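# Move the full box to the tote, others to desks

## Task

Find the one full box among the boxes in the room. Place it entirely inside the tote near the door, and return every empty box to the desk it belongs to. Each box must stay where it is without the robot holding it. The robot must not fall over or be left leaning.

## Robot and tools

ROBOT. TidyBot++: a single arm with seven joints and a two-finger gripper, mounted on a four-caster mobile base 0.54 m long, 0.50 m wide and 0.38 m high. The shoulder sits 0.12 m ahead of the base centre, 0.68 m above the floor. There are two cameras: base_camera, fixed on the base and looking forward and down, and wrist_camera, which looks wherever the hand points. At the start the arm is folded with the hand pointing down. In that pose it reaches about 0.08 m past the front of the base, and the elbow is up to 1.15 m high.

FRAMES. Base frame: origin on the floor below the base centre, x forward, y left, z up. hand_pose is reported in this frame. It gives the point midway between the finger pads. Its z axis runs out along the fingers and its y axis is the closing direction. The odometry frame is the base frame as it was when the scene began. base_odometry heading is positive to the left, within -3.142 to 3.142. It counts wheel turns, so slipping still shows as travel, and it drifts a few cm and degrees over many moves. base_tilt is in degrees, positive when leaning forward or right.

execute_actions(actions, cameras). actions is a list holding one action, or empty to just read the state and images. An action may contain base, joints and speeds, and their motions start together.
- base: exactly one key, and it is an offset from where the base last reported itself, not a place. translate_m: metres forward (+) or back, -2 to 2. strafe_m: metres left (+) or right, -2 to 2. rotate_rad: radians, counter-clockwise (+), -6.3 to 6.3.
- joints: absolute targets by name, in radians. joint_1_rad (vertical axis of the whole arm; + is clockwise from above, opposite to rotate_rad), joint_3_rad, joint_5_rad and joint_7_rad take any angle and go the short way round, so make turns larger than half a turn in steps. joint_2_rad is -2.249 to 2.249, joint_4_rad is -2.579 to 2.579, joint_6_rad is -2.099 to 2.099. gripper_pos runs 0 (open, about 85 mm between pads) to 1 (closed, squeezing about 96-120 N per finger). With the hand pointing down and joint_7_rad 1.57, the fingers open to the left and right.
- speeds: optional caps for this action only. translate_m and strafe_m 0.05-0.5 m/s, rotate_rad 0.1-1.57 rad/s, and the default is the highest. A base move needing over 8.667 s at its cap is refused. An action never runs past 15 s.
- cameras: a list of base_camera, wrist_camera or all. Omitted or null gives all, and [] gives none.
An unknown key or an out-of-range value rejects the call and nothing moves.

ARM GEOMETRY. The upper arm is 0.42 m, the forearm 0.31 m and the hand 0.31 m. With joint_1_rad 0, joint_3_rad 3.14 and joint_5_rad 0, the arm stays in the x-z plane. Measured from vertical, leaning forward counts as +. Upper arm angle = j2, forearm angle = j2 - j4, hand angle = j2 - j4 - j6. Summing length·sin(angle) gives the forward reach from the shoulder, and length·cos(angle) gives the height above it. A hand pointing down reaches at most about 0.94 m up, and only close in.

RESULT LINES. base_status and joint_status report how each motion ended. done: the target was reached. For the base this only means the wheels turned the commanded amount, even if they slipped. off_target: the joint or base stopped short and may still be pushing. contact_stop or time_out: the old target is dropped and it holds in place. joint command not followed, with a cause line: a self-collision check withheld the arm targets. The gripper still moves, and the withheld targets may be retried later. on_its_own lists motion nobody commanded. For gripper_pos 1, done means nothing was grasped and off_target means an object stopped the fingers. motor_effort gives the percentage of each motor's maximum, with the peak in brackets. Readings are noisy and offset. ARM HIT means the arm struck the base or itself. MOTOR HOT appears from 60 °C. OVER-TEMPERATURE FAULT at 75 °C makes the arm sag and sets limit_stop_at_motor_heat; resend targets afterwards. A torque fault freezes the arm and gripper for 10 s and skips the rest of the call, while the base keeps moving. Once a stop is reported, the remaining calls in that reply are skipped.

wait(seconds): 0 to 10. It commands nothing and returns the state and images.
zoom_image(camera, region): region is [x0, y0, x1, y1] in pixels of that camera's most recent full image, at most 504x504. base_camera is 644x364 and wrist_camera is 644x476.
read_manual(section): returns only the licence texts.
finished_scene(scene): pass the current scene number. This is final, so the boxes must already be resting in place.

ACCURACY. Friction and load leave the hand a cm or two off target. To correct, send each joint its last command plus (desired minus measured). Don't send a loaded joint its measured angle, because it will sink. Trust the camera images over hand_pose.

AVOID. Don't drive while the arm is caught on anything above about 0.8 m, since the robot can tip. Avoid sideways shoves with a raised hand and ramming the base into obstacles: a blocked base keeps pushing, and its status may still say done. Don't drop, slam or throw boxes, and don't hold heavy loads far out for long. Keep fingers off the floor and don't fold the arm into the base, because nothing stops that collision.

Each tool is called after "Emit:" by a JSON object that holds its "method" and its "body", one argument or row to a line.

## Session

Emit:
{"method": "execute_actions", "body": {
  "actions": [
    {"joints":{"joint_2_rad":0,"joint_4_rad":-0.5,"joint_6_rad":-1.6}}
  ]
}}

Scene clock: 3.13 s.
base_odometry: x=+0.000 y=+0.000 heading=+0.000 (m, m, rad; odometry frame)
base_tilt: forward=-0.5 right=-0.1 (deg)
base_status: not commanded
joint_positions: joint_1_rad=-0.005 joint_2_rad=-0.017 joint_3_rad=+3.146 joint_4_rad=-0.525 joint_5_rad=-0.027 joint_6_rad=-1.575 joint_7_rad=+1.575 gripper_pos=+0.000
joint_status: all done
motor_effort: joint_1_rad=+0(1) joint_2_rad=-12(13) joint_3_rad=+1(1) joint_4_rad=+13(20) joint_5_rad=-2(1) joint_6_rad=+8(8) joint_7_rad=+0(0) (%)
hand_pose: x=+0.5361 y=+0.0103 z=+1.2246 quat_wxyz=(-0.011, +0.863, +0.009, +0.505) (m; base frame)
pictures: base_camera, wrist_camera
camera_calibration (this result's frames):
wrist_camera: T_world_to_cam=[[0.0210561, -0.998995, -0.0395565, 0.0517041], [-0.499062, 0.023781, -0.86624, 1.38767], [0.86631, 0.0379808, -0.49806, 0.284056], [0, 0, 0, 1]] pos_world=[0.445362, 0.00786345, 1.34557]
Images, in order (width x height): base_camera 644x364, wrist_camera 644x476.

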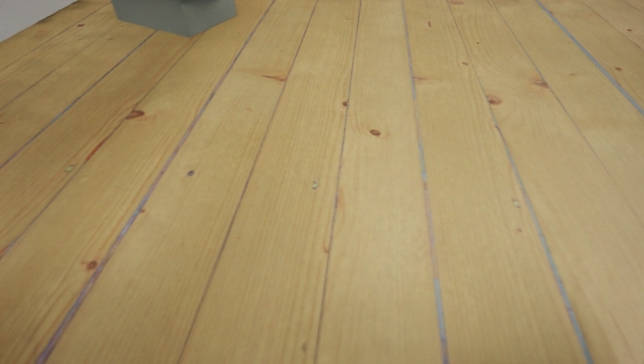

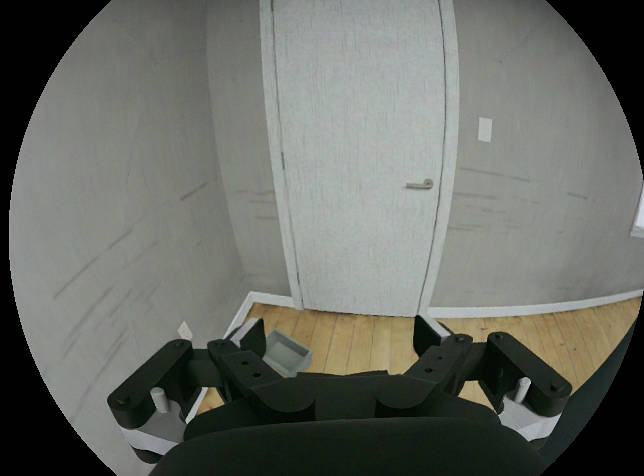

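Mirrored layout, it seems. Look right.

Emit:
{"method": "execute_actions", "body": {
  "actions": [
    {"joints":{"joint_1_rad":1.1}}
  ],
  "cameras": ["wrist_camera"]
}}

Emit:
{"method": "execute_actions", "body": {
  "actions": [
    {"joints":{"joint_1_rad":2.4}}
  ],
  "cameras": ["wrist_camera"]
}}

Scene clock: 5.70 s.
base_odometry: x=+0.000 y=+0.000 heading=+0.000 (m, m, rad; odometry frame)
base_tilt: forward=-0.4 right=+0.0 (deg)
base_status: not commanded
joint_positions: joint_1_rad=+1.086 joint_2_rad=-0.011 joint_3_rad=+3.146 joint_4_rad=-0.525 joint_5_rad=-0.027 joint_6_rad=-1.575 joint_7_rad=+1.575 gripper_pos=+0.000
joint_status: all done
motor_effort: joint_1_rad=+1(0) joint_2_rad=-13(13) joint_3_rad=+1(0) joint_4_rad=+14(14) joint_5_rad=-1(1) joint_6_rad=+8(8) joint_7_rad=+0(0) (%)
hand_pose: x=+0.3221 y=-0.3679 z=+1.2222 quat_wxyz=(+0.251, +0.744, -0.441, +0.435) (m; base frame)
pictures: wrist_camera
camera_calibration (this result's frames):
wrist_camera: T_world_to_cam=[[-0.876462, -0.479837, -0.0396444, 0.158569], [-0.21163, 0.457899, -0.863447, 1.35156], [0.432467, -0.748389, -0.502879, 0.33897], [0, 0, 0, 1]] pos_world=[0.278416, -0.289108, 1.34375]
Images, in order (width x height): wrist_camera 644x476.

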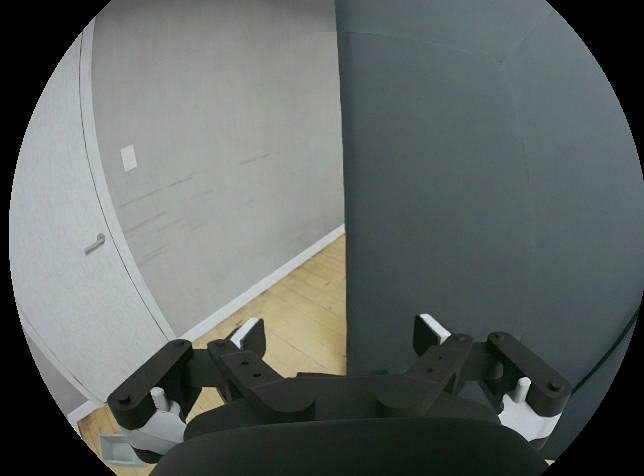

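Scene clock: 8.27 s.
base_odometry: x=+0.000 y=+0.000 heading=+0.000 (m, m, rad; odometry frame)
base_tilt: forward=-0.5 right=-0.1 (deg)
base_status: not commanded
joint_positions: joint_1_rad=+2.386 joint_2_rad=-0.010 joint_3_rad=+3.146 joint_4_rad=-0.525 joint_5_rad=-0.027 joint_6_rad=-1.575 joint_7_rad=+1.575 gripper_pos=+0.000
joint_status: all done
motor_effort: joint_1_rad=+1(0) joint_2_rad=-12(13) joint_3_rad=+1(0) joint_4_rad=+14(14) joint_5_rad=-1(2) joint_6_rad=+8(8) joint_7_rad=+0(0) (%)
hand_pose: x=-0.1814 y=-0.2944 z=+1.2219 quat_wxyz=(+0.463, +0.326, -0.801, +0.194) (m; base frame)
pictures: wrist_camera
camera_calibration (this result's frames):
wrist_camera: T_world_to_cam=[[-0.696841, 0.716128, -0.0396559, 0.137202], [0.385041, 0.326878, -0.863073, 1.2803], [-0.605108, -0.616694, -0.50352, 0.46288], [0, 0, 0, 1]] pos_world=[-0.117267, -0.2313, 1.3435]
Images, in order (width x height): wrist_camera 644x476.

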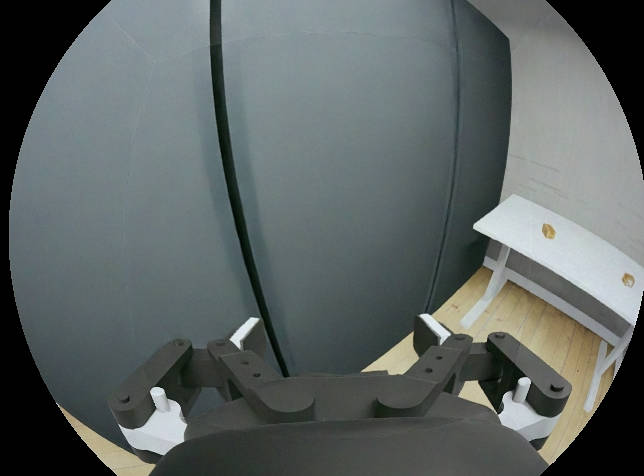

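Emit:
{"method": "execute_actions", "body": {
  "actions": [
    {"base":{"rotate_rad":3.14},"joints":{"joint_1_rad":0.0}}
  ]
}}

Scene clock: 11.80 s.
base_odometry: x=+0.000 y=+0.000 heading=+3.140 (m, m, rad; odometry frame)
base_tilt: forward=-0.5 right=-0.1 (deg)
base_status: done
joint_positions: joint_1_rad=+0.010 joint_2_rad=+0.013 joint_3_rad=+3.146 joint_4_rad=-0.525 joint_5_rad=-0.027 joint_6_rad=-1.576 joint_7_rad=+1.575 gripper_pos=+0.000
joint_status: all done
motor_effort: joint_1_rad=+1(2) joint_2_rad=-13(22) joint_3_rad=+1(1) joint_4_rad=+14(17) joint_5_rad=-1(1) joint_6_rad=+8(8) joint_7_rad=+0(0) (%)
hand_pose: x=+0.5519 y=+0.0037 z=+1.2121 quat_wxyz=(-0.007, +0.871, +0.003, +0.492) (m; base frame)
pictures: base_camera, wrist_camera
camera_calibration (this result's frames):
wrist_camera: T_world_to_cam=[[0.00461469, -0.999189, -0.0400042, 0.053966], [-0.52392, 0.0316587, -0.851179, 1.38032], [0.851755, 0.024887, -0.523349, 0.303132], [0, 0, 0, 1]] pos_world=[0.464736, 0.00267899, 1.3357]
Images, in order (width x height): base_camera 644x364, wrist_camera 644x476.

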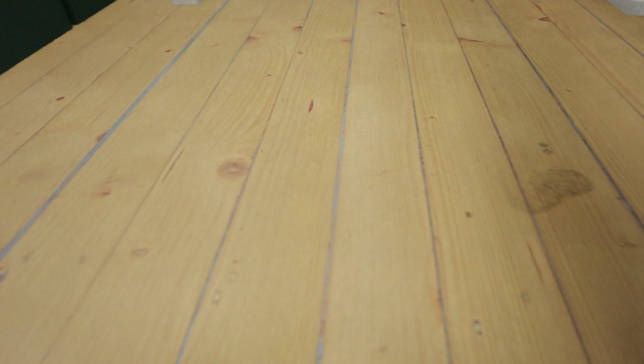

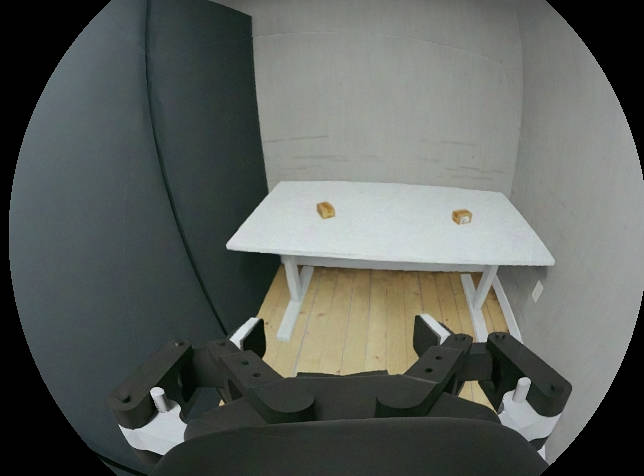

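Emit:
{"method": "execute_actions", "body": {
  "actions": [
    {"base":{"translate_m":0.45}}
  ]
}}

Scene clock: 14.37 s.
base_odometry: x=-0.450 y=+0.000 heading=+3.140 (m, m, rad; odometry frame)
base_tilt: forward=-0.5 right=-0.1 (deg)
base_status: done
joint_positions: joint_1_rad=+0.010 joint_2_rad=+0.007 joint_3_rad=+3.146 joint_4_rad=-0.522 joint_5_rad=-0.027 joint_6_rad=-1.578 joint_7_rad=+1.575 gripper_pos=+0.000
joint_status: not commanded
motor_effort: joint_1_rad=+1(0) joint_2_rad=-13(17) joint_3_rad=+0(1) joint_4_rad=+14(16) joint_5_rad=-1(1) joint_6_rad=+8(9) joint_7_rad=+0(0) (%)
hand_pose: x=+0.5486 y=+0.0038 z=+1.2147 quat_wxyz=(-0.007, +0.869, +0.003, +0.494) (m; base frame)
pictures: base_camera, wrist_camera
camera_calibration (this result's frames):
wrist_camera: T_world_to_cam=[[0.00485233, -0.999193, -0.0398768, 0.0538359], [-0.519489, 0.0315553, -0.853894, 1.38164], [0.854463, 0.024859, -0.518917, 0.300462], [0, 0, 0, 1]] pos_world=[0.460752, 0.00272522, 1.33783]
Images, in order (width x height): base_camera 644x364, wrist_camera 644x476.

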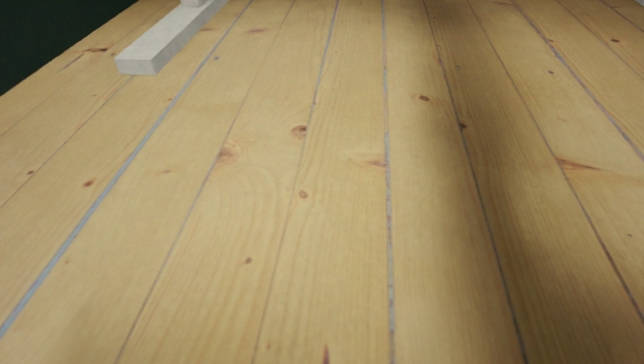

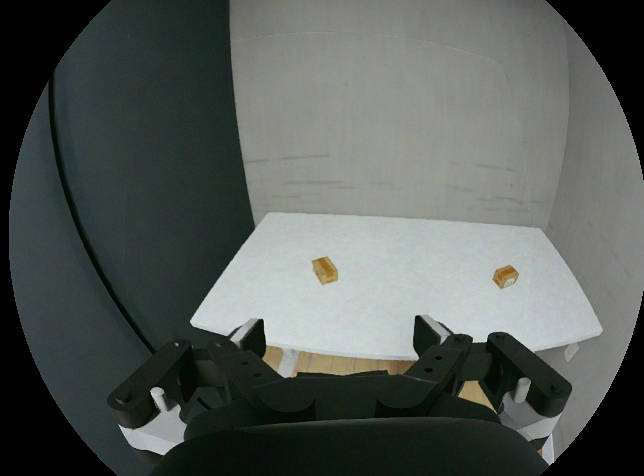

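Emit:
{"method": "execute_actions", "body": {
  "actions": [
    {"base":{"translate_m":0.56},"joints":{"joint_2_rad":0.4,"joint_4_rad":-0.69,"joint_6_rad":-2.04},"speeds":{"translate_m":0.3}}
  ]
}}

Scene clock: 17.77 s.
base_odometry: x=-1.010 y=+0.001 heading=+3.141 (m, m, rad; odometry frame)
base_tilt: forward=-0.4 right=-0.1 (deg)
base_status: done
joint_positions: joint_1_rad=+0.010 joint_2_rad=+0.403 joint_3_rad=+3.146 joint_4_rad=-0.677 joint_5_rad=-0.027 joint_6_rad=-2.017 joint_7_rad=+1.575 gripper_pos=+0.000
joint_status: all done
motor_effort: joint_1_rad=+1(0) joint_2_rad=-28(35) joint_3_rad=+0(0) joint_4_rad=+15(19) joint_5_rad=-1(1) joint_6_rad=+1(8) joint_7_rad=+0(0) (%)
hand_pose: x=+0.5753 y=+0.0030 z=+0.9058 quat_wxyz=(-0.011, +1.000, +0.001, +0.022) (m; base frame)
pictures: base_camera, wrist_camera
camera_calibration (this result's frames):
wrist_camera: T_world_to_cam=[[-0.0253458, -0.999134, -0.0330073, 0.0518156], [-0.999062, 0.0264764, -0.0342786, 0.665342], [0.0351228, 0.0321075, -0.998867, 1.02347], [0, 0, 0, 1]] pos_world=[0.630084, 0.001294, 1.04682]
Images, in order (width x height): base_camera 644x364, wrist_camera 644x476.

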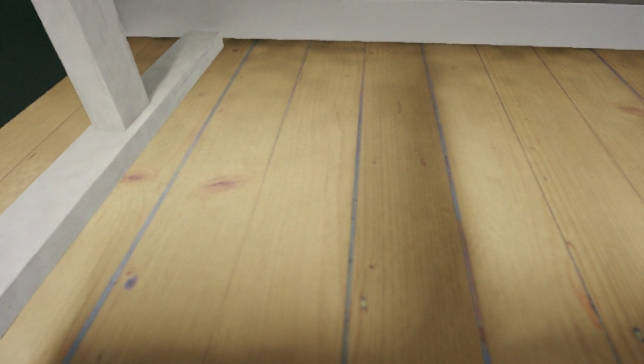

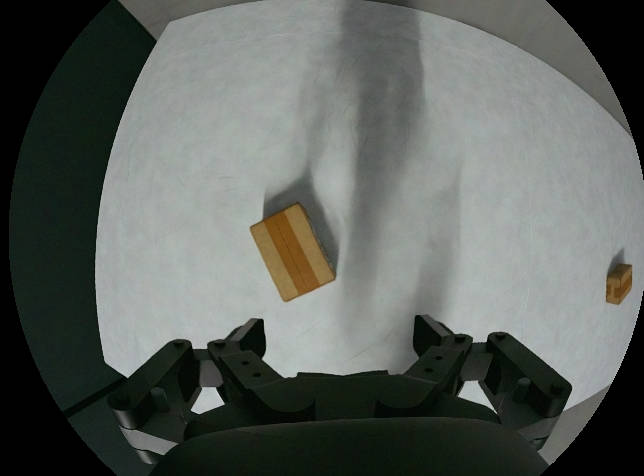

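Emit:
{"method": "execute_actions", "body": {
  "actions": [
    {"base":{"strafe_m":0.036},"joints":{"joint_7_rad":2.0,"joint_2_rad":0.47,"joint_4_rad":-0.75,"joint_6_rad":-1.92},"speeds":{"strafe_m":0.1}}
  ],
  "cameras": ["wrist_camera"]
}}

Scene clock: 19.20 s.
base_odometry: x=-1.010 y=-0.036 heading=+3.141 (m, m, rad; odometry frame)
base_tilt: forward=-0.4 right=-0.1 (deg)
base_status: done
joint_positions: joint_1_rad=+0.003 joint_2_rad=+0.472 joint_3_rad=+3.146 joint_4_rad=-0.727 joint_5_rad=-0.027 joint_6_rad=-1.938 joint_7_rad=+1.994 gripper_pos=+0.000
joint_status: all done
motor_effort: joint_1_rad=+1(2) joint_2_rad=-31(33) joint_3_rad=+0(1) joint_4_rad=+17(17) joint_5_rad=-1(2) joint_6_rad=+1(1) joint_7_rad=+0(0) (%)
hand_pose: x=+0.6046 y=+0.0062 z=+0.8597 quat_wxyz=(-0.011, +0.977, +0.211, +0.005) (m; base frame)
pictures: wrist_camera
camera_calibration (this result's frames):
wrist_camera: T_world_to_cam=[[0.386626, -0.921767, -0.0294141, -0.198483], [-0.922204, -0.386682, -0.00397679, 0.622951], [-0.00770825, 0.0286634, -0.999559, 1.00274], [0, 0, 0, 1]] pos_world=[0.658956, 0.029187, 0.998938]
Images, in order (width x height): wrist_camera 644x476.

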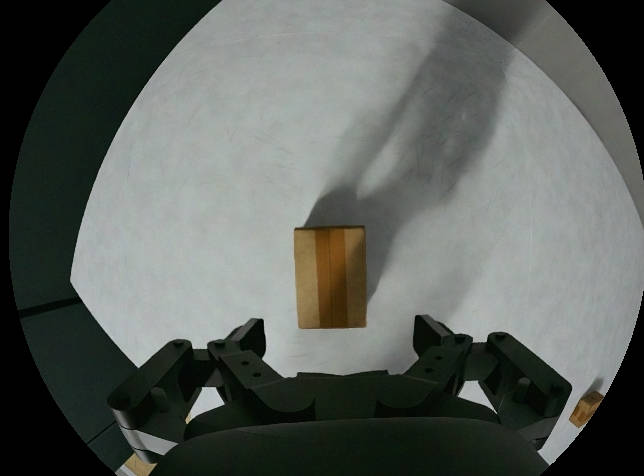

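Emit:
{"method": "execute_actions", "body": {
  "actions": [
    {"joints":{"joint_1_rad":-0.03,"joint_2_rad":0.49,"joint_4_rad":-0.91,"joint_6_rad":-1.73}}
  ],
  "cameras": ["wrist_camera"]
}}

Emit:
{"method": "execute_actions", "body": {
  "actions": [
    {"joints":{"gripper_pos":1}}
  ],
  "cameras": []
}}

Emit:
{"method": "execute_actions", "body": {
  "actions": [
    {"joints":{"joint_4_rad":-0.75,"joint_6_rad":-1.9}}
  ],
  "cameras": ["wrist_camera"]
}}

Scene clock: 21.63 s.
base_odometry: x=-1.010 y=-0.036 heading=+3.141 (m, m, rad; odometry frame)
base_tilt: forward=-0.4 right=-0.1 (deg)
base_status: not commanded
joint_positions: joint_1_rad=-0.015 joint_2_rad=+0.486 joint_3_rad=+3.146 joint_4_rad=-0.887 joint_5_rad=-0.027 joint_6_rad=-1.751 joint_7_rad=+1.994 gripper_pos=+0.000
joint_status: all done
motor_effort: joint_1_rad=+1(0) joint_2_rad=-32(34) joint_3_rad=+0(0) joint_4_rad=+18(17) joint_5_rad=-2(1) joint_6_rad=+1(0) joint_7_rad=+0(0) (%)
hand_pose: x=+0.6290 y=+0.0158 z=+0.8044 quat_wxyz=(-0.010, +0.976, +0.218, +0.011) (m; base frame)
pictures: wrist_camera
camera_calibration (this result's frames):
wrist_camera: T_world_to_cam=[[0.399526, -0.916361, -0.0257236, -0.211868], [-0.91671, -0.399224, -0.0161842, 0.655523], [0.00456113, 0.0300471, -0.999538, 0.939643], [0, 0, 0, 1]] pos_world=[0.681286, 0.03932, 0.944368]
Images, in order (width x height): wrist_camera 644x476.

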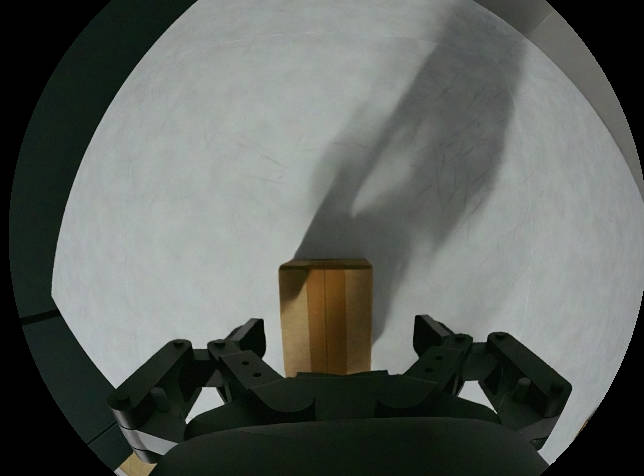

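Scene clock: 22.73 s.
base_odometry: x=-1.010 y=-0.036 heading=+3.141 (m, m, rad; odometry frame)
base_tilt: forward=-0.4 right=-0.1 (deg)
base_status: not commanded
joint_positions: joint_1_rad=-0.015 joint_2_rad=+0.486 joint_3_rad=+3.146 joint_4_rad=-0.887 joint_5_rad=-0.027 joint_6_rad=-1.751 joint_7_rad=+1.994 gripper_pos=+0.999
joint_status: all done
motor_effort: joint_1_rad=+1(1) joint_2_rad=-32(32) joint_3_rad=+0(0) joint_4_rad=+17(17) joint_5_rad=-2(1) joint_6_rad=+1(1) joint_7_rad=+0(0) (%)
hand_pose: x=+0.6290 y=+0.0158 z=+0.8044 quat_wxyz=(-0.010, +0.976, +0.218, +0.011) (m; base frame)
pictures: none
No camera images: the call's "cameras" was empty. Leave "cameras" out to get every camera's image.

Scene clock: 23.83 s.
base_odometry: x=-1.010 y=-0.036 heading=+3.141 (m, m, rad; odometry frame)
base_tilt: forward=-0.4 right=-0.1 (deg)
base_status: not commanded
joint_positions: joint_1_rad=-0.015 joint_2_rad=+0.486 joint_3_rad=+3.146 joint_4_rad=-0.772 joint_5_rad=-0.027 joint_6_rad=-1.879 joint_7_rad=+1.994 gripper_pos=+0.999
joint_status: all done
motor_effort: joint_1_rad=+1(0) joint_2_rad=-31(34) joint_3_rad=+0(0) joint_4_rad=+17(19) joint_5_rad=-1(1) joint_6_rad=+1(1) joint_7_rad=+0(0) (%)
hand_pose: x=+0.6161 y=+0.0154 z=+0.8392 quat_wxyz=(-0.011, +0.975, +0.220, +0.005) (m; base frame)
pictures: wrist_camera
camera_calibration (this result's frames):
wrist_camera: T_world_to_cam=[[0.40222, -0.915057, -0.0298326, -0.204362], [-0.915507, -0.402279, -0.00425404, 0.63341], [-0.00810834, 0.029023, -0.999546, 0.982345], [0, 0, 0, 1]] pos_world=[0.670055, 0.0392945, 0.978497]
Images, in order (width x height): wrist_camera 644x476.

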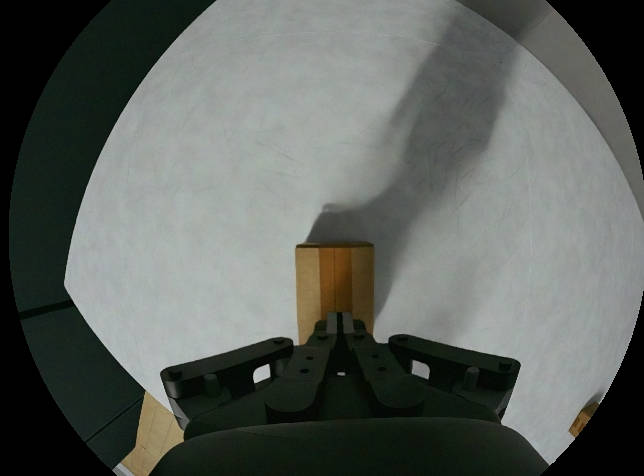

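Emit:
{"method": "execute_actions", "body": {
  "actions": [
    {"joints":{"gripper_pos":0}}
  ],
  "cameras": []
}}

Emit:
{"method": "execute_actions", "body": {
  "actions": [
    {"joints":{"joint_4_rad":-1.08,"joint_6_rad":-1.57}}
  ],
  "cameras": ["wrist_camera"]
}}

Emit:
{"method": "execute_actions", "body": {
  "actions": [
    {"joints":{"gripper_pos":1}}
  ],
  "cameras": []
}}

Emit:
{"method": "execute_actions", "body": {
  "actions": [
    {"joints":{"joint_4_rad":-0.9,"joint_6_rad":-1.75}}
  ],
  "cameras": ["wrist_camera"]
}}

Scene clock: 25.47 s.
base_odometry: x=-1.010 y=-0.036 heading=+3.141 (m, m, rad; odometry frame)
base_tilt: forward=-0.4 right=-0.1 (deg)
base_status: not commanded
joint_positions: joint_1_rad=-0.015 joint_2_rad=+0.486 joint_3_rad=+3.146 joint_4_rad=-0.772 joint_5_rad=-0.027 joint_6_rad=-1.879 joint_7_rad=+1.994 gripper_pos=+0.000
joint_status: all done
motor_effort: joint_1_rad=+1(1) joint_2_rad=-31(31) joint_3_rad=+0(0) joint_4_rad=+16(17) joint_5_rad=-1(1) joint_6_rad=+1(1) joint_7_rad=+0(0) (%)
hand_pose: x=+0.6161 y=+0.0154 z=+0.8392 quat_wxyz=(-0.011, +0.975, +0.220, +0.005) (m; base frame)
pictures: none
No camera images: the call's "cameras" was empty. Leave "cameras" out to get every camera's image.

Scene clock: 26.90 s.
base_odometry: x=-1.010 y=-0.036 heading=+3.141 (m, m, rad; odometry frame)
base_tilt: forward=-0.4 right=-0.1 (deg)
base_status: not commanded
joint_positions: joint_1_rad=-0.015 joint_2_rad=+0.488 joint_3_rad=+3.146 joint_4_rad=-1.056 joint_5_rad=-0.027 joint_6_rad=-1.592 joint_7_rad=+1.994 gripper_pos=+0.000
joint_status: all done
motor_effort: joint_1_rad=+1(1) joint_2_rad=-32(34) joint_3_rad=+0(0) joint_4_rad=+18(17) joint_5_rad=-1(0) joint_6_rad=+1(1) joint_7_rad=+0(0) (%)
hand_pose: x=+0.6319 y=+0.0158 z=+0.7505 quat_wxyz=(-0.012, +0.976, +0.216, +0.005) (m; base frame)
pictures: wrist_camera
camera_calibration (this result's frames):
wrist_camera: T_world_to_cam=[[0.395234, -0.918055, -0.0310607, -0.207607], [-0.918546, -0.395287, -0.00467959, 0.649814], [-0.00798175, 0.0303802, -0.999507, 0.893684], [0, 0, 0, 1]] pos_world=[0.68607, 0.0391181, 0.889835]
Images, in order (width x height): wrist_camera 644x476.

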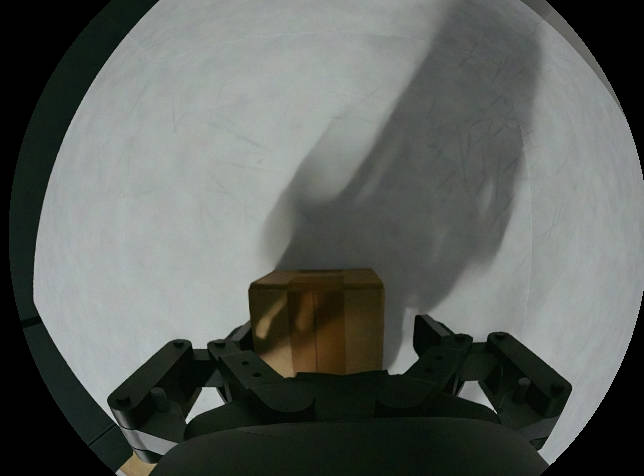

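Scene clock: 28.00 s.
base_odometry: x=-1.010 y=-0.036 heading=+3.141 (m, m, rad; odometry frame)
base_tilt: forward=-0.5 right=-0.1 (deg)
base_status: not commanded
joint_positions: joint_1_rad=-0.015 joint_2_rad=+0.485 joint_3_rad=+3.146 joint_4_rad=-1.058 joint_5_rad=-0.027 joint_6_rad=-1.592 joint_7_rad=+1.994 gripper_pos=+0.347
joint_status: gripper_pos off_target (ended at +0.347, target +1.000)
motor_effort: joint_1_rad=+1(1) joint_2_rad=-31(34) joint_3_rad=+0(0) joint_4_rad=+17(18) joint_5_rad=-1(1) joint_6_rad=+1(2) joint_7_rad=+0(0) (%)
hand_pose: x=+0.6314 y=+0.0159 z=+0.7515 quat_wxyz=(-0.012, +0.976, +0.216, +0.006) (m; base frame)
pictures: none
No camera images: the call's "cameras" was empty. Leave "cameras" out to get every camera's image.

Scene clock: 29.13 s.
base_odometry: x=-1.010 y=-0.036 heading=+3.141 (m, m, rad; odometry frame)
base_tilt: forward=-0.4 right=-0.1 (deg)
base_status: not commanded
joint_positions: joint_1_rad=-0.015 joint_2_rad=+0.487 joint_3_rad=+3.146 joint_4_rad=-0.923 joint_5_rad=-0.027 joint_6_rad=-1.728 joint_7_rad=+1.994 gripper_pos=+0.347
joint_status: all done
motor_effort: joint_1_rad=+1(1) joint_2_rad=-32(33) joint_3_rad=+0(0) joint_4_rad=+17(18) joint_5_rad=-1(1) joint_6_rad=+1(0) joint_7_rad=+0(0) (%)
hand_pose: x=+0.6273 y=+0.0158 z=+0.7926 quat_wxyz=(-0.012, +0.976, +0.218, +0.004) (m; base frame)
pictures: wrist_camera
camera_calibration (this result's frames):
wrist_camera: T_world_to_cam=[[0.398587, -0.916598, -0.0312428, -0.206502], [-0.917082, -0.398683, -0.00336744, 0.643836], [-0.00936939, 0.0299944, -0.999506, 0.936527], [0, 0, 0, 1]] pos_world=[0.681534, 0.0393166, 0.931781]
Images, in order (width x height): wrist_camera 644x476.

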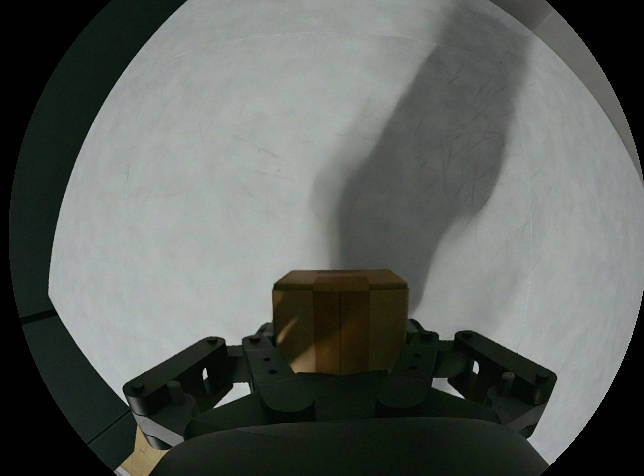

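Emit:
{"method": "execute_actions", "body": {
  "actions": [
    {"joints":{"joint_4_rad":-1.07,"joint_6_rad":-1.58}}
  ],
  "cameras": []
}}

Emit:
{"method": "execute_actions", "body": {
  "actions": [
    {"joints":{"gripper_pos":0}}
  ],
  "cameras": []
}}

Emit:
{"method": "execute_actions", "body": {
  "actions": [
    {"joints":{"joint_1_rad":0.0,"joint_2_rad":0.42,"joint_4_rad":-0.72,"joint_6_rad":-2.0,"joint_7_rad":1.575}}
  ],
  "cameras": []
}}

Emit:
{"method": "execute_actions", "body": {
  "actions": [
    {"base":{"strafe_m":-0.5}}
  ]
}}

Scene clock: 30.67 s.
base_odometry: x=-1.010 y=-0.036 heading=+3.141 (m, m, rad; odometry frame)
base_tilt: forward=-0.4 right=-0.1 (deg)
base_status: not commanded
joint_positions: joint_1_rad=-0.015 joint_2_rad=+0.489 joint_3_rad=+3.146 joint_4_rad=-1.049 joint_5_rad=-0.027 joint_6_rad=-1.602 joint_7_rad=+1.994 gripper_pos=+0.347
joint_status: all done
motor_effort: joint_1_rad=+1(1) joint_2_rad=-32(34) joint_3_rad=+0(0) joint_4_rad=+18(18) joint_5_rad=-2(2) joint_6_rad=+0(1) joint_7_rad=+1(0) (%)
hand_pose: x=+0.6312 y=+0.0159 z=+0.7521 quat_wxyz=(-0.012, +0.976, +0.216, +0.003) (m; base frame)
pictures: none
No camera images: the call's "cameras" was empty. Leave "cameras" out to get every camera's image.

Scene clock: 31.77 s.
base_odometry: x=-1.010 y=-0.036 heading=+3.141 (m, m, rad; odometry frame)
base_tilt: forward=-0.5 right=-0.1 (deg)
base_status: not commanded
joint_positions: joint_1_rad=-0.015 joint_2_rad=+0.489 joint_3_rad=+3.146 joint_4_rad=-1.049 joint_5_rad=-0.027 joint_6_rad=-1.602 joint_7_rad=+1.994 gripper_pos=+0.000
joint_status: all done
motor_effort: joint_1_rad=+1(0) joint_2_rad=-32(32) joint_3_rad=+0(0) joint_4_rad=+18(18) joint_5_rad=-1(1) joint_6_rad=+1(1) joint_7_rad=+0(0) (%)
hand_pose: x=+0.6312 y=+0.0159 z=+0.7521 quat_wxyz=(-0.012, +0.976, +0.216, +0.003) (m; base frame)
pictures: none
No camera images: the call's "cameras" was empty. Leave "cameras" out to get every camera's image.

Scene clock: 33.23 s.
base_odometry: x=-1.010 y=-0.036 heading=+3.141 (m, m, rad; odometry frame)
base_tilt: forward=-0.4 right=-0.1 (deg)
base_status: not commanded
joint_positions: joint_1_rad=-0.015 joint_2_rad=+0.420 joint_3_rad=+3.146 joint_4_rad=-0.741 joint_5_rad=-0.027 joint_6_rad=-1.980 joint_7_rad=+1.600 gripper_pos=+0.000
joint_status: all done
motor_effort: joint_1_rad=+0(1) joint_2_rad=-28(34) joint_3_rad=+0(0) joint_4_rad=+17(18) joint_5_rad=-2(0) joint_6_rad=+1(1) joint_7_rad=+0(0) (%)
hand_pose: x=+0.5791 y=+0.0147 z=+0.8799 quat_wxyz=(-0.012, +1.000, +0.026, +0.000) (m; base frame)
pictures: none
No camera images: the call's "cameras" was empty. Leave "cameras" out to get every camera's image.

Scene clock: 35.67 s.
base_odometry: x=-1.010 y=+0.464 heading=+3.141 (m, m, rad; odometry frame)
base_tilt: forward=-0.4 right=-0.1 (deg)
base_status: done
joint_positions: joint_1_rad=+0.000 joint_2_rad=+0.420 joint_3_rad=+3.146 joint_4_rad=-0.741 joint_5_rad=-0.027 joint_6_rad=-1.980 joint_7_rad=+1.600 gripper_pos=+0.000
joint_status: not commanded
motor_effort: joint_1_rad=+1(4) joint_2_rad=-29(30) joint_3_rad=+0(1) joint_4_rad=+16(17) joint_5_rad=-1(2) joint_6_rad=+1(1) joint_7_rad=+0(0) (%)
hand_pose: x=+0.5793 y=+0.0080 z=+0.8800 quat_wxyz=(-0.012, +1.000, +0.019, +0.001) (m; base frame)
pictures: base_camera, wrist_camera
camera_calibration (this result's frames):
wrist_camera: T_world_to_cam=[[0.00789318, -0.99943, -0.0328103, 0.0365521], [-0.999932, -0.00817183, 0.00836721, 0.631544], [-0.00863056, 0.032742, -0.999427, 1.0232], [0, 0, 0, 1]] pos_world=[0.640043, 0.0081905, 1.01853]
Images, in order (width x height): base_camera 644x364, wrist_camera 644x476.

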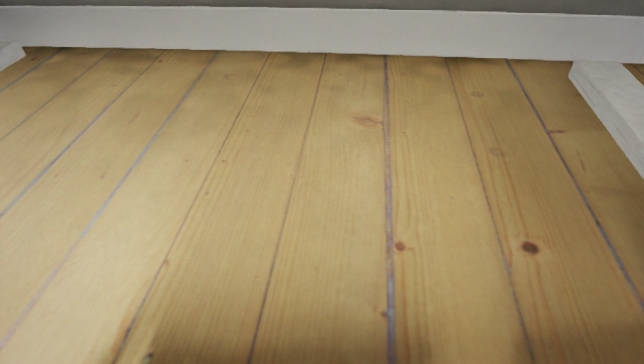

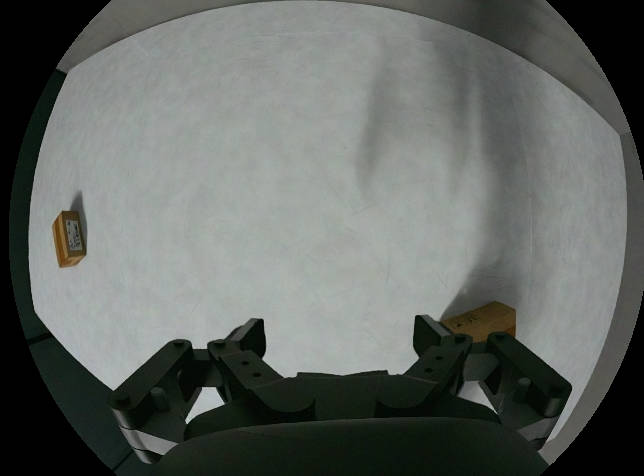

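Emit:
{"method": "execute_actions", "body": {
  "actions": [
    {"base":{"translate_m":-0.09}}
  ],
  "cameras": []
}}

Emit:
{"method": "execute_actions", "body": {
  "actions": [
    {"base":{"strafe_m":-0.15},"speeds":{"strafe_m":0.2}}
  ]
}}

Scene clock: 37.13 s.
base_odometry: x=-0.920 y=+0.465 heading=+3.141 (m, m, rad; odometry frame)
base_tilt: forward=-0.4 right=-0.1 (deg)
base_status: done
joint_positions: joint_1_rad=+0.000 joint_2_rad=+0.415 joint_3_rad=+3.146 joint_4_rad=-0.741 joint_5_rad=-0.027 joint_6_rad=-1.980 joint_7_rad=+1.600 gripper_pos=+0.000
joint_status: not commanded
motor_effort: joint_1_rad=+1(0) joint_2_rad=-29(32) joint_3_rad=+0(0) joint_4_rad=+16(18) joint_5_rad=-2(1) joint_6_rad=+1(1) joint_7_rad=+0(0) (%)
hand_pose: x=+0.5780 y=+0.0080 z=+0.8826 quat_wxyz=(-0.012, +1.000, +0.019, +0.003) (m; base frame)
pictures: none
No camera images: the call's "cameras" was empty. Leave "cameras" out to get every camera's image.

Scene clock: 38.67 s.
base_odometry: x=-0.920 y=+0.615 heading=+3.141 (m, m, rad; odometry frame)
base_tilt: forward=-0.5 right=-0.1 (deg)
base_status: done
joint_positions: joint_1_rad=+0.001 joint_2_rad=+0.415 joint_3_rad=+3.146 joint_4_rad=-0.741 joint_5_rad=-0.027 joint_6_rad=-1.980 joint_7_rad=+1.600 gripper_pos=+0.000
joint_status: not commanded
motor_effort: joint_1_rad=+1(4) joint_2_rad=-28(29) joint_3_rad=+0(1) joint_4_rad=+16(16) joint_5_rad=-1(1) joint_6_rad=+0(1) joint_7_rad=+0(0) (%)
hand_pose: x=+0.5780 y=+0.0074 z=+0.8826 quat_wxyz=(-0.012, +1.000, +0.018, +0.003) (m; base frame)
pictures: base_camera, wrist_camera
camera_calibration (this result's frames):
wrist_camera: T_world_to_cam=[[0.00683673, -0.99944, -0.0327668, 0.0366495], [-0.999971, -0.0069395, 0.00302373, 0.634997], [-0.00324942, 0.0327452, -0.999458, 1.02276], [0, 0, 0, 1]] pos_world=[0.638051, 0.00754499, 1.02149]
Images, in order (width x height): base_camera 644x364, wrist_camera 644x476.

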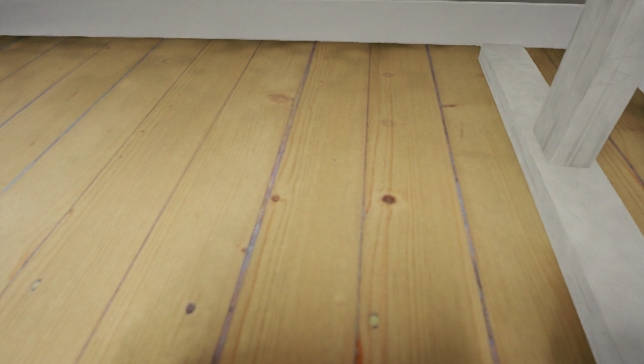

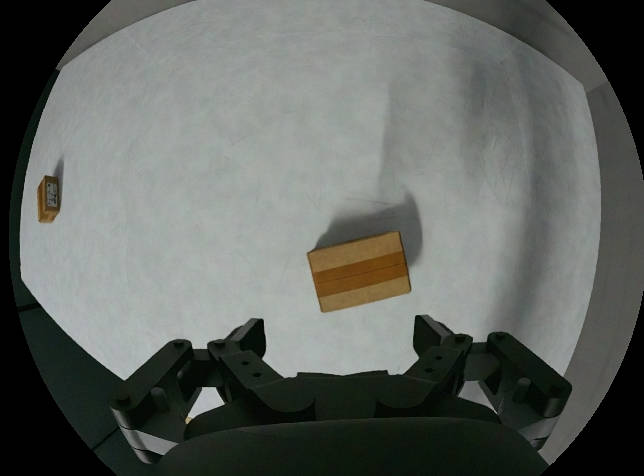

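Emit:
{"method": "execute_actions", "body": {
  "actions": [
    {"joints":{"joint_1_rad":0.06,"joint_7_rad":0.27,"joint_2_rad":0.44,"joint_4_rad":-0.95,"joint_6_rad":-1.75}}
  ],
  "cameras": ["wrist_camera"]
}}

Scene clock: 40.70 s.
base_odometry: x=-0.920 y=+0.615 heading=+3.141 (m, m, rad; odometry frame)
base_tilt: forward=-0.4 right=-0.1 (deg)
base_status: not commanded
joint_positions: joint_1_rad=+0.045 joint_2_rad=+0.430 joint_3_rad=+3.146 joint_4_rad=-0.926 joint_5_rad=-0.027 joint_6_rad=-1.772 joint_7_rad=+0.277 gripper_pos=+0.000
joint_status: all done
motor_effort: joint_1_rad=+1(1) joint_2_rad=-30(31) joint_3_rad=+0(0) joint_4_rad=+17(17) joint_5_rad=-1(1) joint_6_rad=+0(1) joint_7_rad=+0(0) (%)
hand_pose: x=+0.6056 y=-0.0137 z=+0.8201 quat_wxyz=(-0.014, +0.785, -0.619, -0.002) (m; base frame)
pictures: wrist_camera
camera_calibration (this result's frames):
wrist_camera: T_world_to_cam=[[-0.978676, -0.20338, -0.0288114, 0.617816], [-0.204222, 0.978461, 0.0301316, 0.171928], [0.0220627, 0.035373, -0.999131, 0.945482], [0, 0, 0, 1]] pos_world=[0.618893, -0.0760183, 0.95728]
Images, in order (width x height): wrist_camera 644x476.

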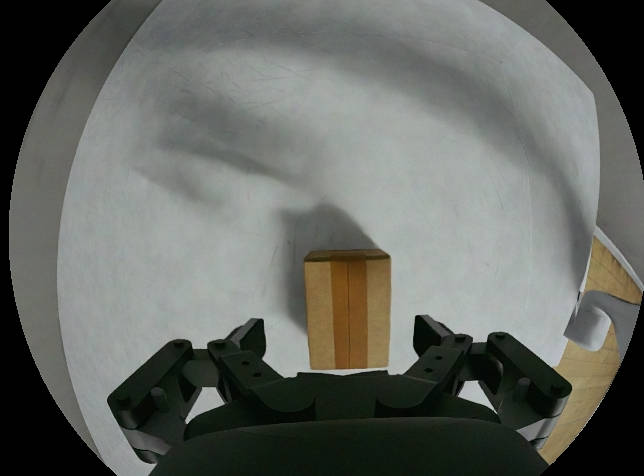

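Emit:
{"method": "execute_actions", "body": {
  "actions": [
    {"joints":{"joint_2_rad":0.40,"joint_4_rad":-1.20,"joint_6_rad":-1.54}}
  ],
  "cameras": ["wrist_camera"]
}}

Emit:
{"method": "execute_actions", "body": {
  "actions": [
    {"joints":{"gripper_pos":1}}
  ],
  "cameras": []
}}

Emit:
{"method": "execute_actions", "body": {
  "actions": [
    {"joints":{"joint_4_rad":-1.02,"joint_6_rad":-1.72}}
  ],
  "cameras": ["wrist_camera"]
}}

Scene clock: 42.63 s.
base_odometry: x=-0.920 y=+0.615 heading=+3.141 (m, m, rad; odometry frame)
base_tilt: forward=-0.5 right=-0.1 (deg)
base_status: not commanded
joint_positions: joint_1_rad=+0.045 joint_2_rad=+0.414 joint_3_rad=+3.146 joint_4_rad=-1.177 joint_5_rad=-0.027 joint_6_rad=-1.563 joint_7_rad=+0.277 gripper_pos=+0.000
joint_status: all done
motor_effort: joint_1_rad=+1(1) joint_2_rad=-30(32) joint_3_rad=+0(0) joint_4_rad=+17(18) joint_5_rad=-1(2) joint_6_rad=+0(1) joint_7_rad=+0(0) (%)
hand_pose: x=+0.5988 y=-0.0133 z=+0.7495 quat_wxyz=(-0.007, +0.783, -0.622, -0.012) (m; base frame)
pictures: wrist_camera
camera_calibration (this result's frames):
wrist_camera: T_world_to_cam=[[-0.980242, -0.197766, -0.00389884, 0.591542], [-0.197773, 0.979544, 0.0371364, 0.163212], [-0.00352521, 0.0371737, -0.999303, 0.890511], [0, 0, 0, 1]] pos_world=[0.615272, -0.0759905, 0.886135]
Images, in order (width x height): wrist_camera 644x476.

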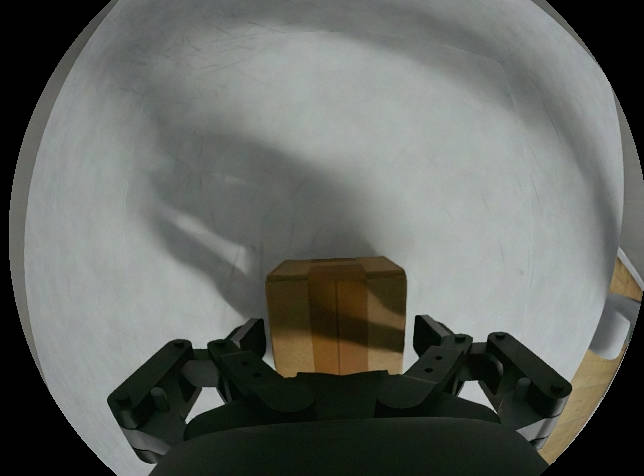

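Scene clock: 43.73 s.
base_odometry: x=-0.920 y=+0.615 heading=+3.141 (m, m, rad; odometry frame)
base_tilt: forward=-0.4 right=-0.1 (deg)
base_status: not commanded
joint_positions: joint_1_rad=+0.045 joint_2_rad=+0.408 joint_3_rad=+3.146 joint_4_rad=-1.177 joint_5_rad=-0.027 joint_6_rad=-1.562 joint_7_rad=+0.277 gripper_pos=+0.347
joint_status: gripper_pos off_target (ended at +0.347, target +1.000)
motor_effort: joint_1_rad=+1(0) joint_2_rad=-29(31) joint_3_rad=+0(0) joint_4_rad=+17(18) joint_5_rad=-2(1) joint_6_rad=+0(1) joint_7_rad=+0(0) (%)
hand_pose: x=+0.5984 y=-0.0133 z=+0.7524 quat_wxyz=(-0.009, +0.783, -0.622, -0.010) (m; base frame)
pictures: none
No camera images: the call's "cameras" was empty. Leave "cameras" out to get every camera's image.

Scene clock: 44.87 s.
base_odometry: x=-0.920 y=+0.615 heading=+3.141 (m, m, rad; odometry frame)
base_tilt: forward=-0.4 right=-0.1 (deg)
base_status: not commanded
joint_positions: joint_1_rad=+0.045 joint_2_rad=+0.405 joint_3_rad=+3.146 joint_4_rad=-1.043 joint_5_rad=-0.027 joint_6_rad=-1.698 joint_7_rad=+0.277 gripper_pos=+0.347
joint_status: all done
motor_effort: joint_1_rad=+1(1) joint_2_rad=-29(31) joint_3_rad=+1(0) joint_4_rad=+18(20) joint_5_rad=-1(1) joint_6_rad=+0(0) joint_7_rad=+0(0) (%)
hand_pose: x=+0.5954 y=-0.0131 z=+0.7958 quat_wxyz=(-0.009, +0.784, -0.620, -0.009) (m; base frame)
pictures: wrist_camera
camera_calibration (this result's frames):
wrist_camera: T_world_to_cam=[[-0.979452, -0.201341, -0.0116758, 0.594122], [-0.201631, 0.978836, 0.0349967, 0.164663], [0.00438246, 0.0366317, -0.999319, 0.932127], [0, 0, 0, 1]] pos_world=[0.61103, -0.0757026, 0.932667]
Images, in order (width x height): wrist_camera 644x476.

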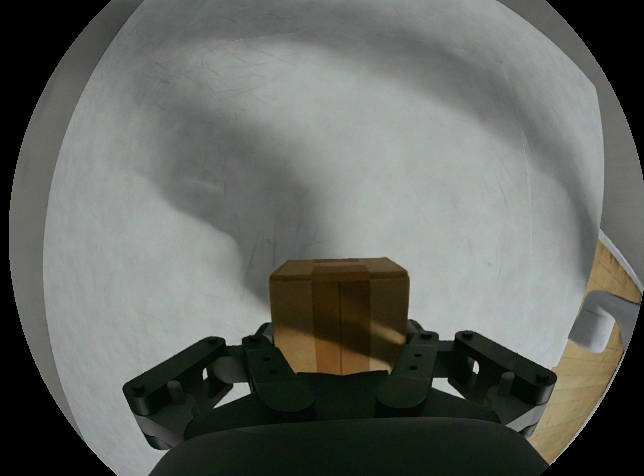

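Emit:
{"method": "execute_actions", "body": {
  "actions": [
    {"joints":{"joint_4_rad":-1.19,"joint_6_rad":-1.55}}
  ],
  "cameras": []
}}

Emit:
{"method": "execute_actions", "body": {
  "actions": [
    {"joints":{"gripper_pos":0}}
  ],
  "cameras": []
}}

Emit:
{"method": "execute_actions", "body": {
  "actions": [
    {"joints":{"joint_1_rad":0.0,"joint_2_rad":0.3,"joint_4_rad":-0.6,"joint_6_rad":-2.0,"joint_7_rad":1.575}}
  ],
  "cameras": ["wrist_camera"]
}}

Emit:
{"method": "execute_actions", "body": {
  "actions": [
    {"base":{"translate_m":-0.9},"joints":{"joint_2_rad":0,"joint_4_rad":-0.5,"joint_6_rad":-1.6}}
  ]
}}

Scene clock: 46.43 s.
base_odometry: x=-0.920 y=+0.615 heading=+3.141 (m, m, rad; odometry frame)
base_tilt: forward=-0.4 right=-0.1 (deg)
base_status: not commanded
joint_positions: joint_1_rad=+0.045 joint_2_rad=+0.405 joint_3_rad=+3.146 joint_4_rad=-1.169 joint_5_rad=-0.027 joint_6_rad=-1.572 joint_7_rad=+0.277 gripper_pos=+0.347
joint_status: all done
motor_effort: joint_1_rad=+0(0) joint_2_rad=-30(31) joint_3_rad=+0(0) joint_4_rad=+18(18) joint_5_rad=+0(2) joint_6_rad=+1(0) joint_7_rad=+0(0) (%)
hand_pose: x=+0.5976 y=-0.0132 z=+0.7564 quat_wxyz=(-0.009, +0.783, -0.622, -0.009) (m; base frame)
pictures: none
No camera images: the call's "cameras" was empty. Leave "cameras" out to get every camera's image.

Scene clock: 47.53 s.
base_odometry: x=-0.920 y=+0.615 heading=+3.141 (m, m, rad; odometry frame)
base_tilt: forward=-0.4 right=-0.1 (deg)
base_status: not commanded
joint_positions: joint_1_rad=+0.045 joint_2_rad=+0.405 joint_3_rad=+3.146 joint_4_rad=-1.169 joint_5_rad=-0.027 joint_6_rad=-1.572 joint_7_rad=+0.277 gripper_pos=+0.000
joint_status: all done
motor_effort: joint_1_rad=+1(1) joint_2_rad=-30(30) joint_3_rad=+0(0) joint_4_rad=+17(17) joint_5_rad=-1(0) joint_6_rad=+0(0) joint_7_rad=+0(0) (%)
hand_pose: x=+0.5976 y=-0.0132 z=+0.7564 quat_wxyz=(-0.009, +0.783, -0.622, -0.009) (m; base frame)
pictures: none
No camera images: the call's "cameras" was empty. Leave "cameras" out to get every camera's image.

Scene clock: 49.47 s.
base_odometry: x=-0.920 y=+0.615 heading=+3.141 (m, m, rad; odometry frame)
base_tilt: forward=-0.4 right=-0.1 (deg)
base_status: not commanded
joint_positions: joint_1_rad=+0.017 joint_2_rad=+0.306 joint_3_rad=+3.146 joint_4_rad=-0.623 joint_5_rad=-0.027 joint_6_rad=-1.978 joint_7_rad=+1.553 gripper_pos=+0.000
joint_status: all done
motor_effort: joint_1_rad=+1(1) joint_2_rad=-24(31) joint_3_rad=+0(0) joint_4_rad=+15(19) joint_5_rad=-1(2) joint_6_rad=+3(2) joint_7_rad=+0(1) (%)
hand_pose: x=+0.5700 y=+0.0001 z=+0.9688 quat_wxyz=(-0.011, +0.993, -0.012, +0.117) (m; base frame)
pictures: wrist_camera
camera_calibration (this result's frames):
wrist_camera: T_world_to_cam=[[-0.0483496, -0.997996, -0.0408306, 0.0714687], [-0.973197, 0.056271, -0.222983, 0.830324], [0.224833, 0.0289551, -0.973967, 0.954363], [0, 0, 0, 1]] pos_world=[0.596952, -0.00303138, 1.11758]
Images, in order (width x height): wrist_camera 644x476.

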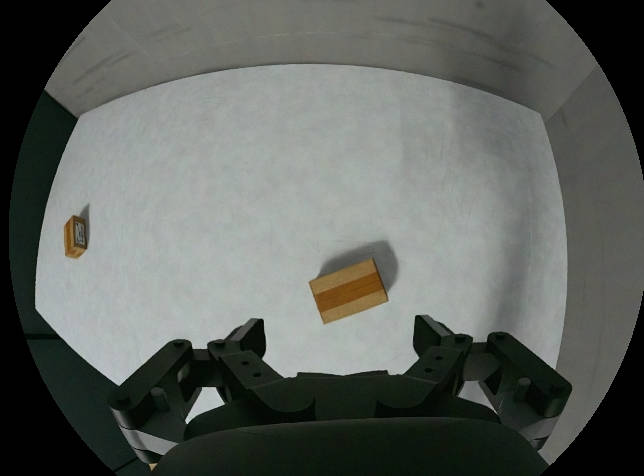

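Scene clock: 52.73 s.
base_odometry: x=-0.020 y=+0.614 heading=+3.141 (m, m, rad; odometry frame)
base_tilt: forward=-0.5 right=+0.0 (deg)
base_status: done
joint_positions: joint_1_rad=+0.015 joint_2_rad=-0.006 joint_3_rad=+3.146 joint_4_rad=-0.517 joint_5_rad=-0.027 joint_6_rad=-1.619 joint_7_rad=+1.553 gripper_pos=+0.000
joint_status: all done
motor_effort: joint_1_rad=+1(1) joint_2_rad=-12(30) joint_3_rad=+1(0) joint_4_rad=+13(18) joint_5_rad=-1(2) joint_6_rad=+8(8) joint_7_rad=+0(0) (%)
hand_pose: x=+0.5342 y=+0.0018 z=+1.2117 quat_wxyz=(-0.011, +0.875, -0.009, +0.484) (m; base frame)
pictures: base_camera, wrist_camera
camera_calibration (this result's frames):
wrist_camera: T_world_to_cam=[[-0.0126614, -0.99821, -0.0584522, 0.083641], [-0.53805, 0.0560738, -0.841046, 1.36599], [0.842818, 0.0208013, -0.537797, 0.340366], [0, 0, 0, 1]] pos_world=[0.449161, -0.00018482, 1.33679]
Images, in order (width x height): base_camera 644x364, wrist_camera 644x476.

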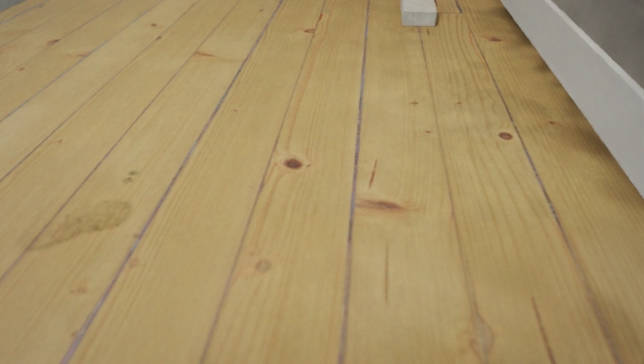

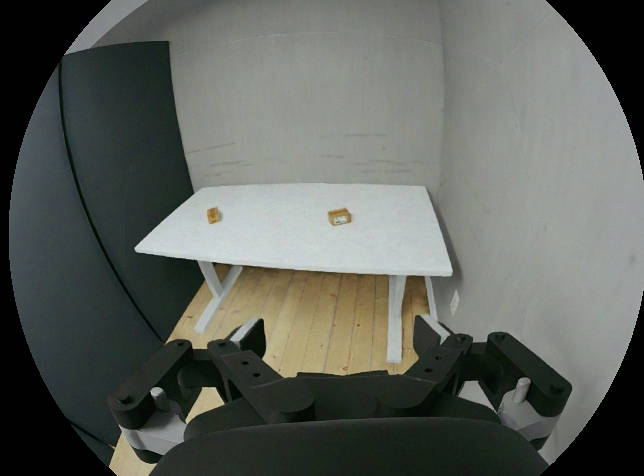

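Emit:
{"method": "execute_actions", "body": {
  "actions": [
    {"base":{"rotate_rad":3.142},"joints":{"joint_2_rad":-0.31,"joint_4_rad":-2.53,"joint_6_rad":-0.87}}
  ],
  "cameras": []
}}

Emit:
{"method": "execute_actions", "body": {
  "actions": [
    {"base":{"strafe_m":-0.76}}
  ],
  "cameras": []
}}

Emit:
{"method": "execute_actions", "body": {
  "actions": [
    {"base":{"translate_m":1.1}}
  ]
}}

Scene clock: 56.63 s.
base_odometry: x=-0.021 y=+0.615 heading=+0.000 (m, m, rad; odometry frame)
base_tilt: forward=-0.5 right=-0.1 (deg)
base_status: done
joint_positions: joint_1_rad=+0.008 joint_2_rad=-0.296 joint_3_rad=+3.146 joint_4_rad=-2.506 joint_5_rad=-0.027 joint_6_rad=-0.895 joint_7_rad=+1.553 gripper_pos=+0.000
joint_status: all done
motor_effort: joint_1_rad=+1(2) joint_2_rad=-2(20) joint_3_rad=+1(3) joint_4_rad=+14(19) joint_5_rad=-1(3) joint_6_rad=+1(9) joint_7_rad=+0(0) (%)
hand_pose: x=+0.2600 y=+0.0063 z=+0.5856 quat_wxyz=(-0.011, +0.999, -0.024, +0.018) (m; base frame)
pictures: none
No camera images: the call's "cameras" was empty. Leave "cameras" out to get every camera's image.

Scene clock: 59.50 s.
base_odometry: x=-0.020 y=-0.146 heading=+0.000 (m, m, rad; odometry frame)
base_tilt: forward=-0.5 right=-0.1 (deg)
base_status: done
joint_positions: joint_1_rad=+0.008 joint_2_rad=-0.296 joint_3_rad=+3.146 joint_4_rad=-2.506 joint_5_rad=-0.027 joint_6_rad=-0.894 joint_7_rad=+1.553 gripper_pos=+0.000
joint_status: not commanded
motor_effort: joint_1_rad=+1(1) joint_2_rad=-3(3) joint_3_rad=+1(2) joint_4_rad=+15(14) joint_5_rad=-1(1) joint_6_rad=+1(1) joint_7_rad=+0(0) (%)
hand_pose: x=+0.2601 y=+0.0063 z=+0.5856 quat_wxyz=(-0.011, +0.999, -0.024, +0.018) (m; base frame)
pictures: none
No camera images: the call's "cameras" was empty. Leave "cameras" out to get every camera's image.

Scene clock: 63.07 s.
base_odometry: x=+1.080 y=-0.146 heading=+0.000 (m, m, rad; odometry frame)
base_tilt: forward=-0.5 right=-0.1 (deg)
base_status: done
joint_positions: joint_1_rad=+0.008 joint_2_rad=-0.302 joint_3_rad=+3.146 joint_4_rad=-2.508 joint_5_rad=-0.027 joint_6_rad=-0.890 joint_7_rad=+1.553 gripper_pos=+0.000
joint_status: not commanded
motor_effort: joint_1_rad=+1(2) joint_2_rad=-2(5) joint_3_rad=+1(1) joint_4_rad=+14(16) joint_5_rad=+0(2) joint_6_rad=+1(1) joint_7_rad=+0(0) (%)
hand_pose: x=+0.2613 y=+0.0062 z=+0.5862 quat_wxyz=(-0.011, +0.999, -0.024, +0.023) (m; base frame)
pictures: base_camera, wrist_camera
camera_calibration (this result's frames):
wrist_camera: T_world_to_cam=[[-0.0752414, -0.996564, -0.0346237, 0.0504783], [-0.99648, 0.0764315, -0.034438, 0.339692], [0.0369661, 0.0319106, -0.998807, 0.714559], [0, 0, 0, 1]] pos_world=[0.31588, 0.00153963, 0.727153]
Images, in order (width x height): base_camera 644x364, wrist_camera 644x476.

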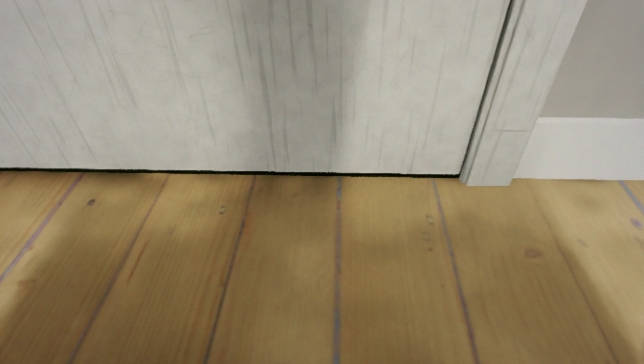

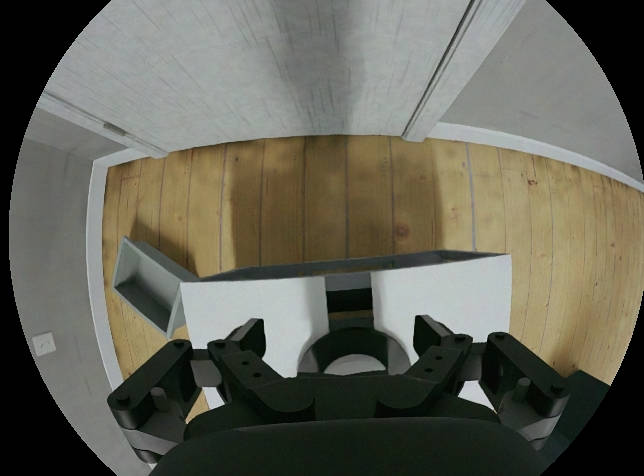

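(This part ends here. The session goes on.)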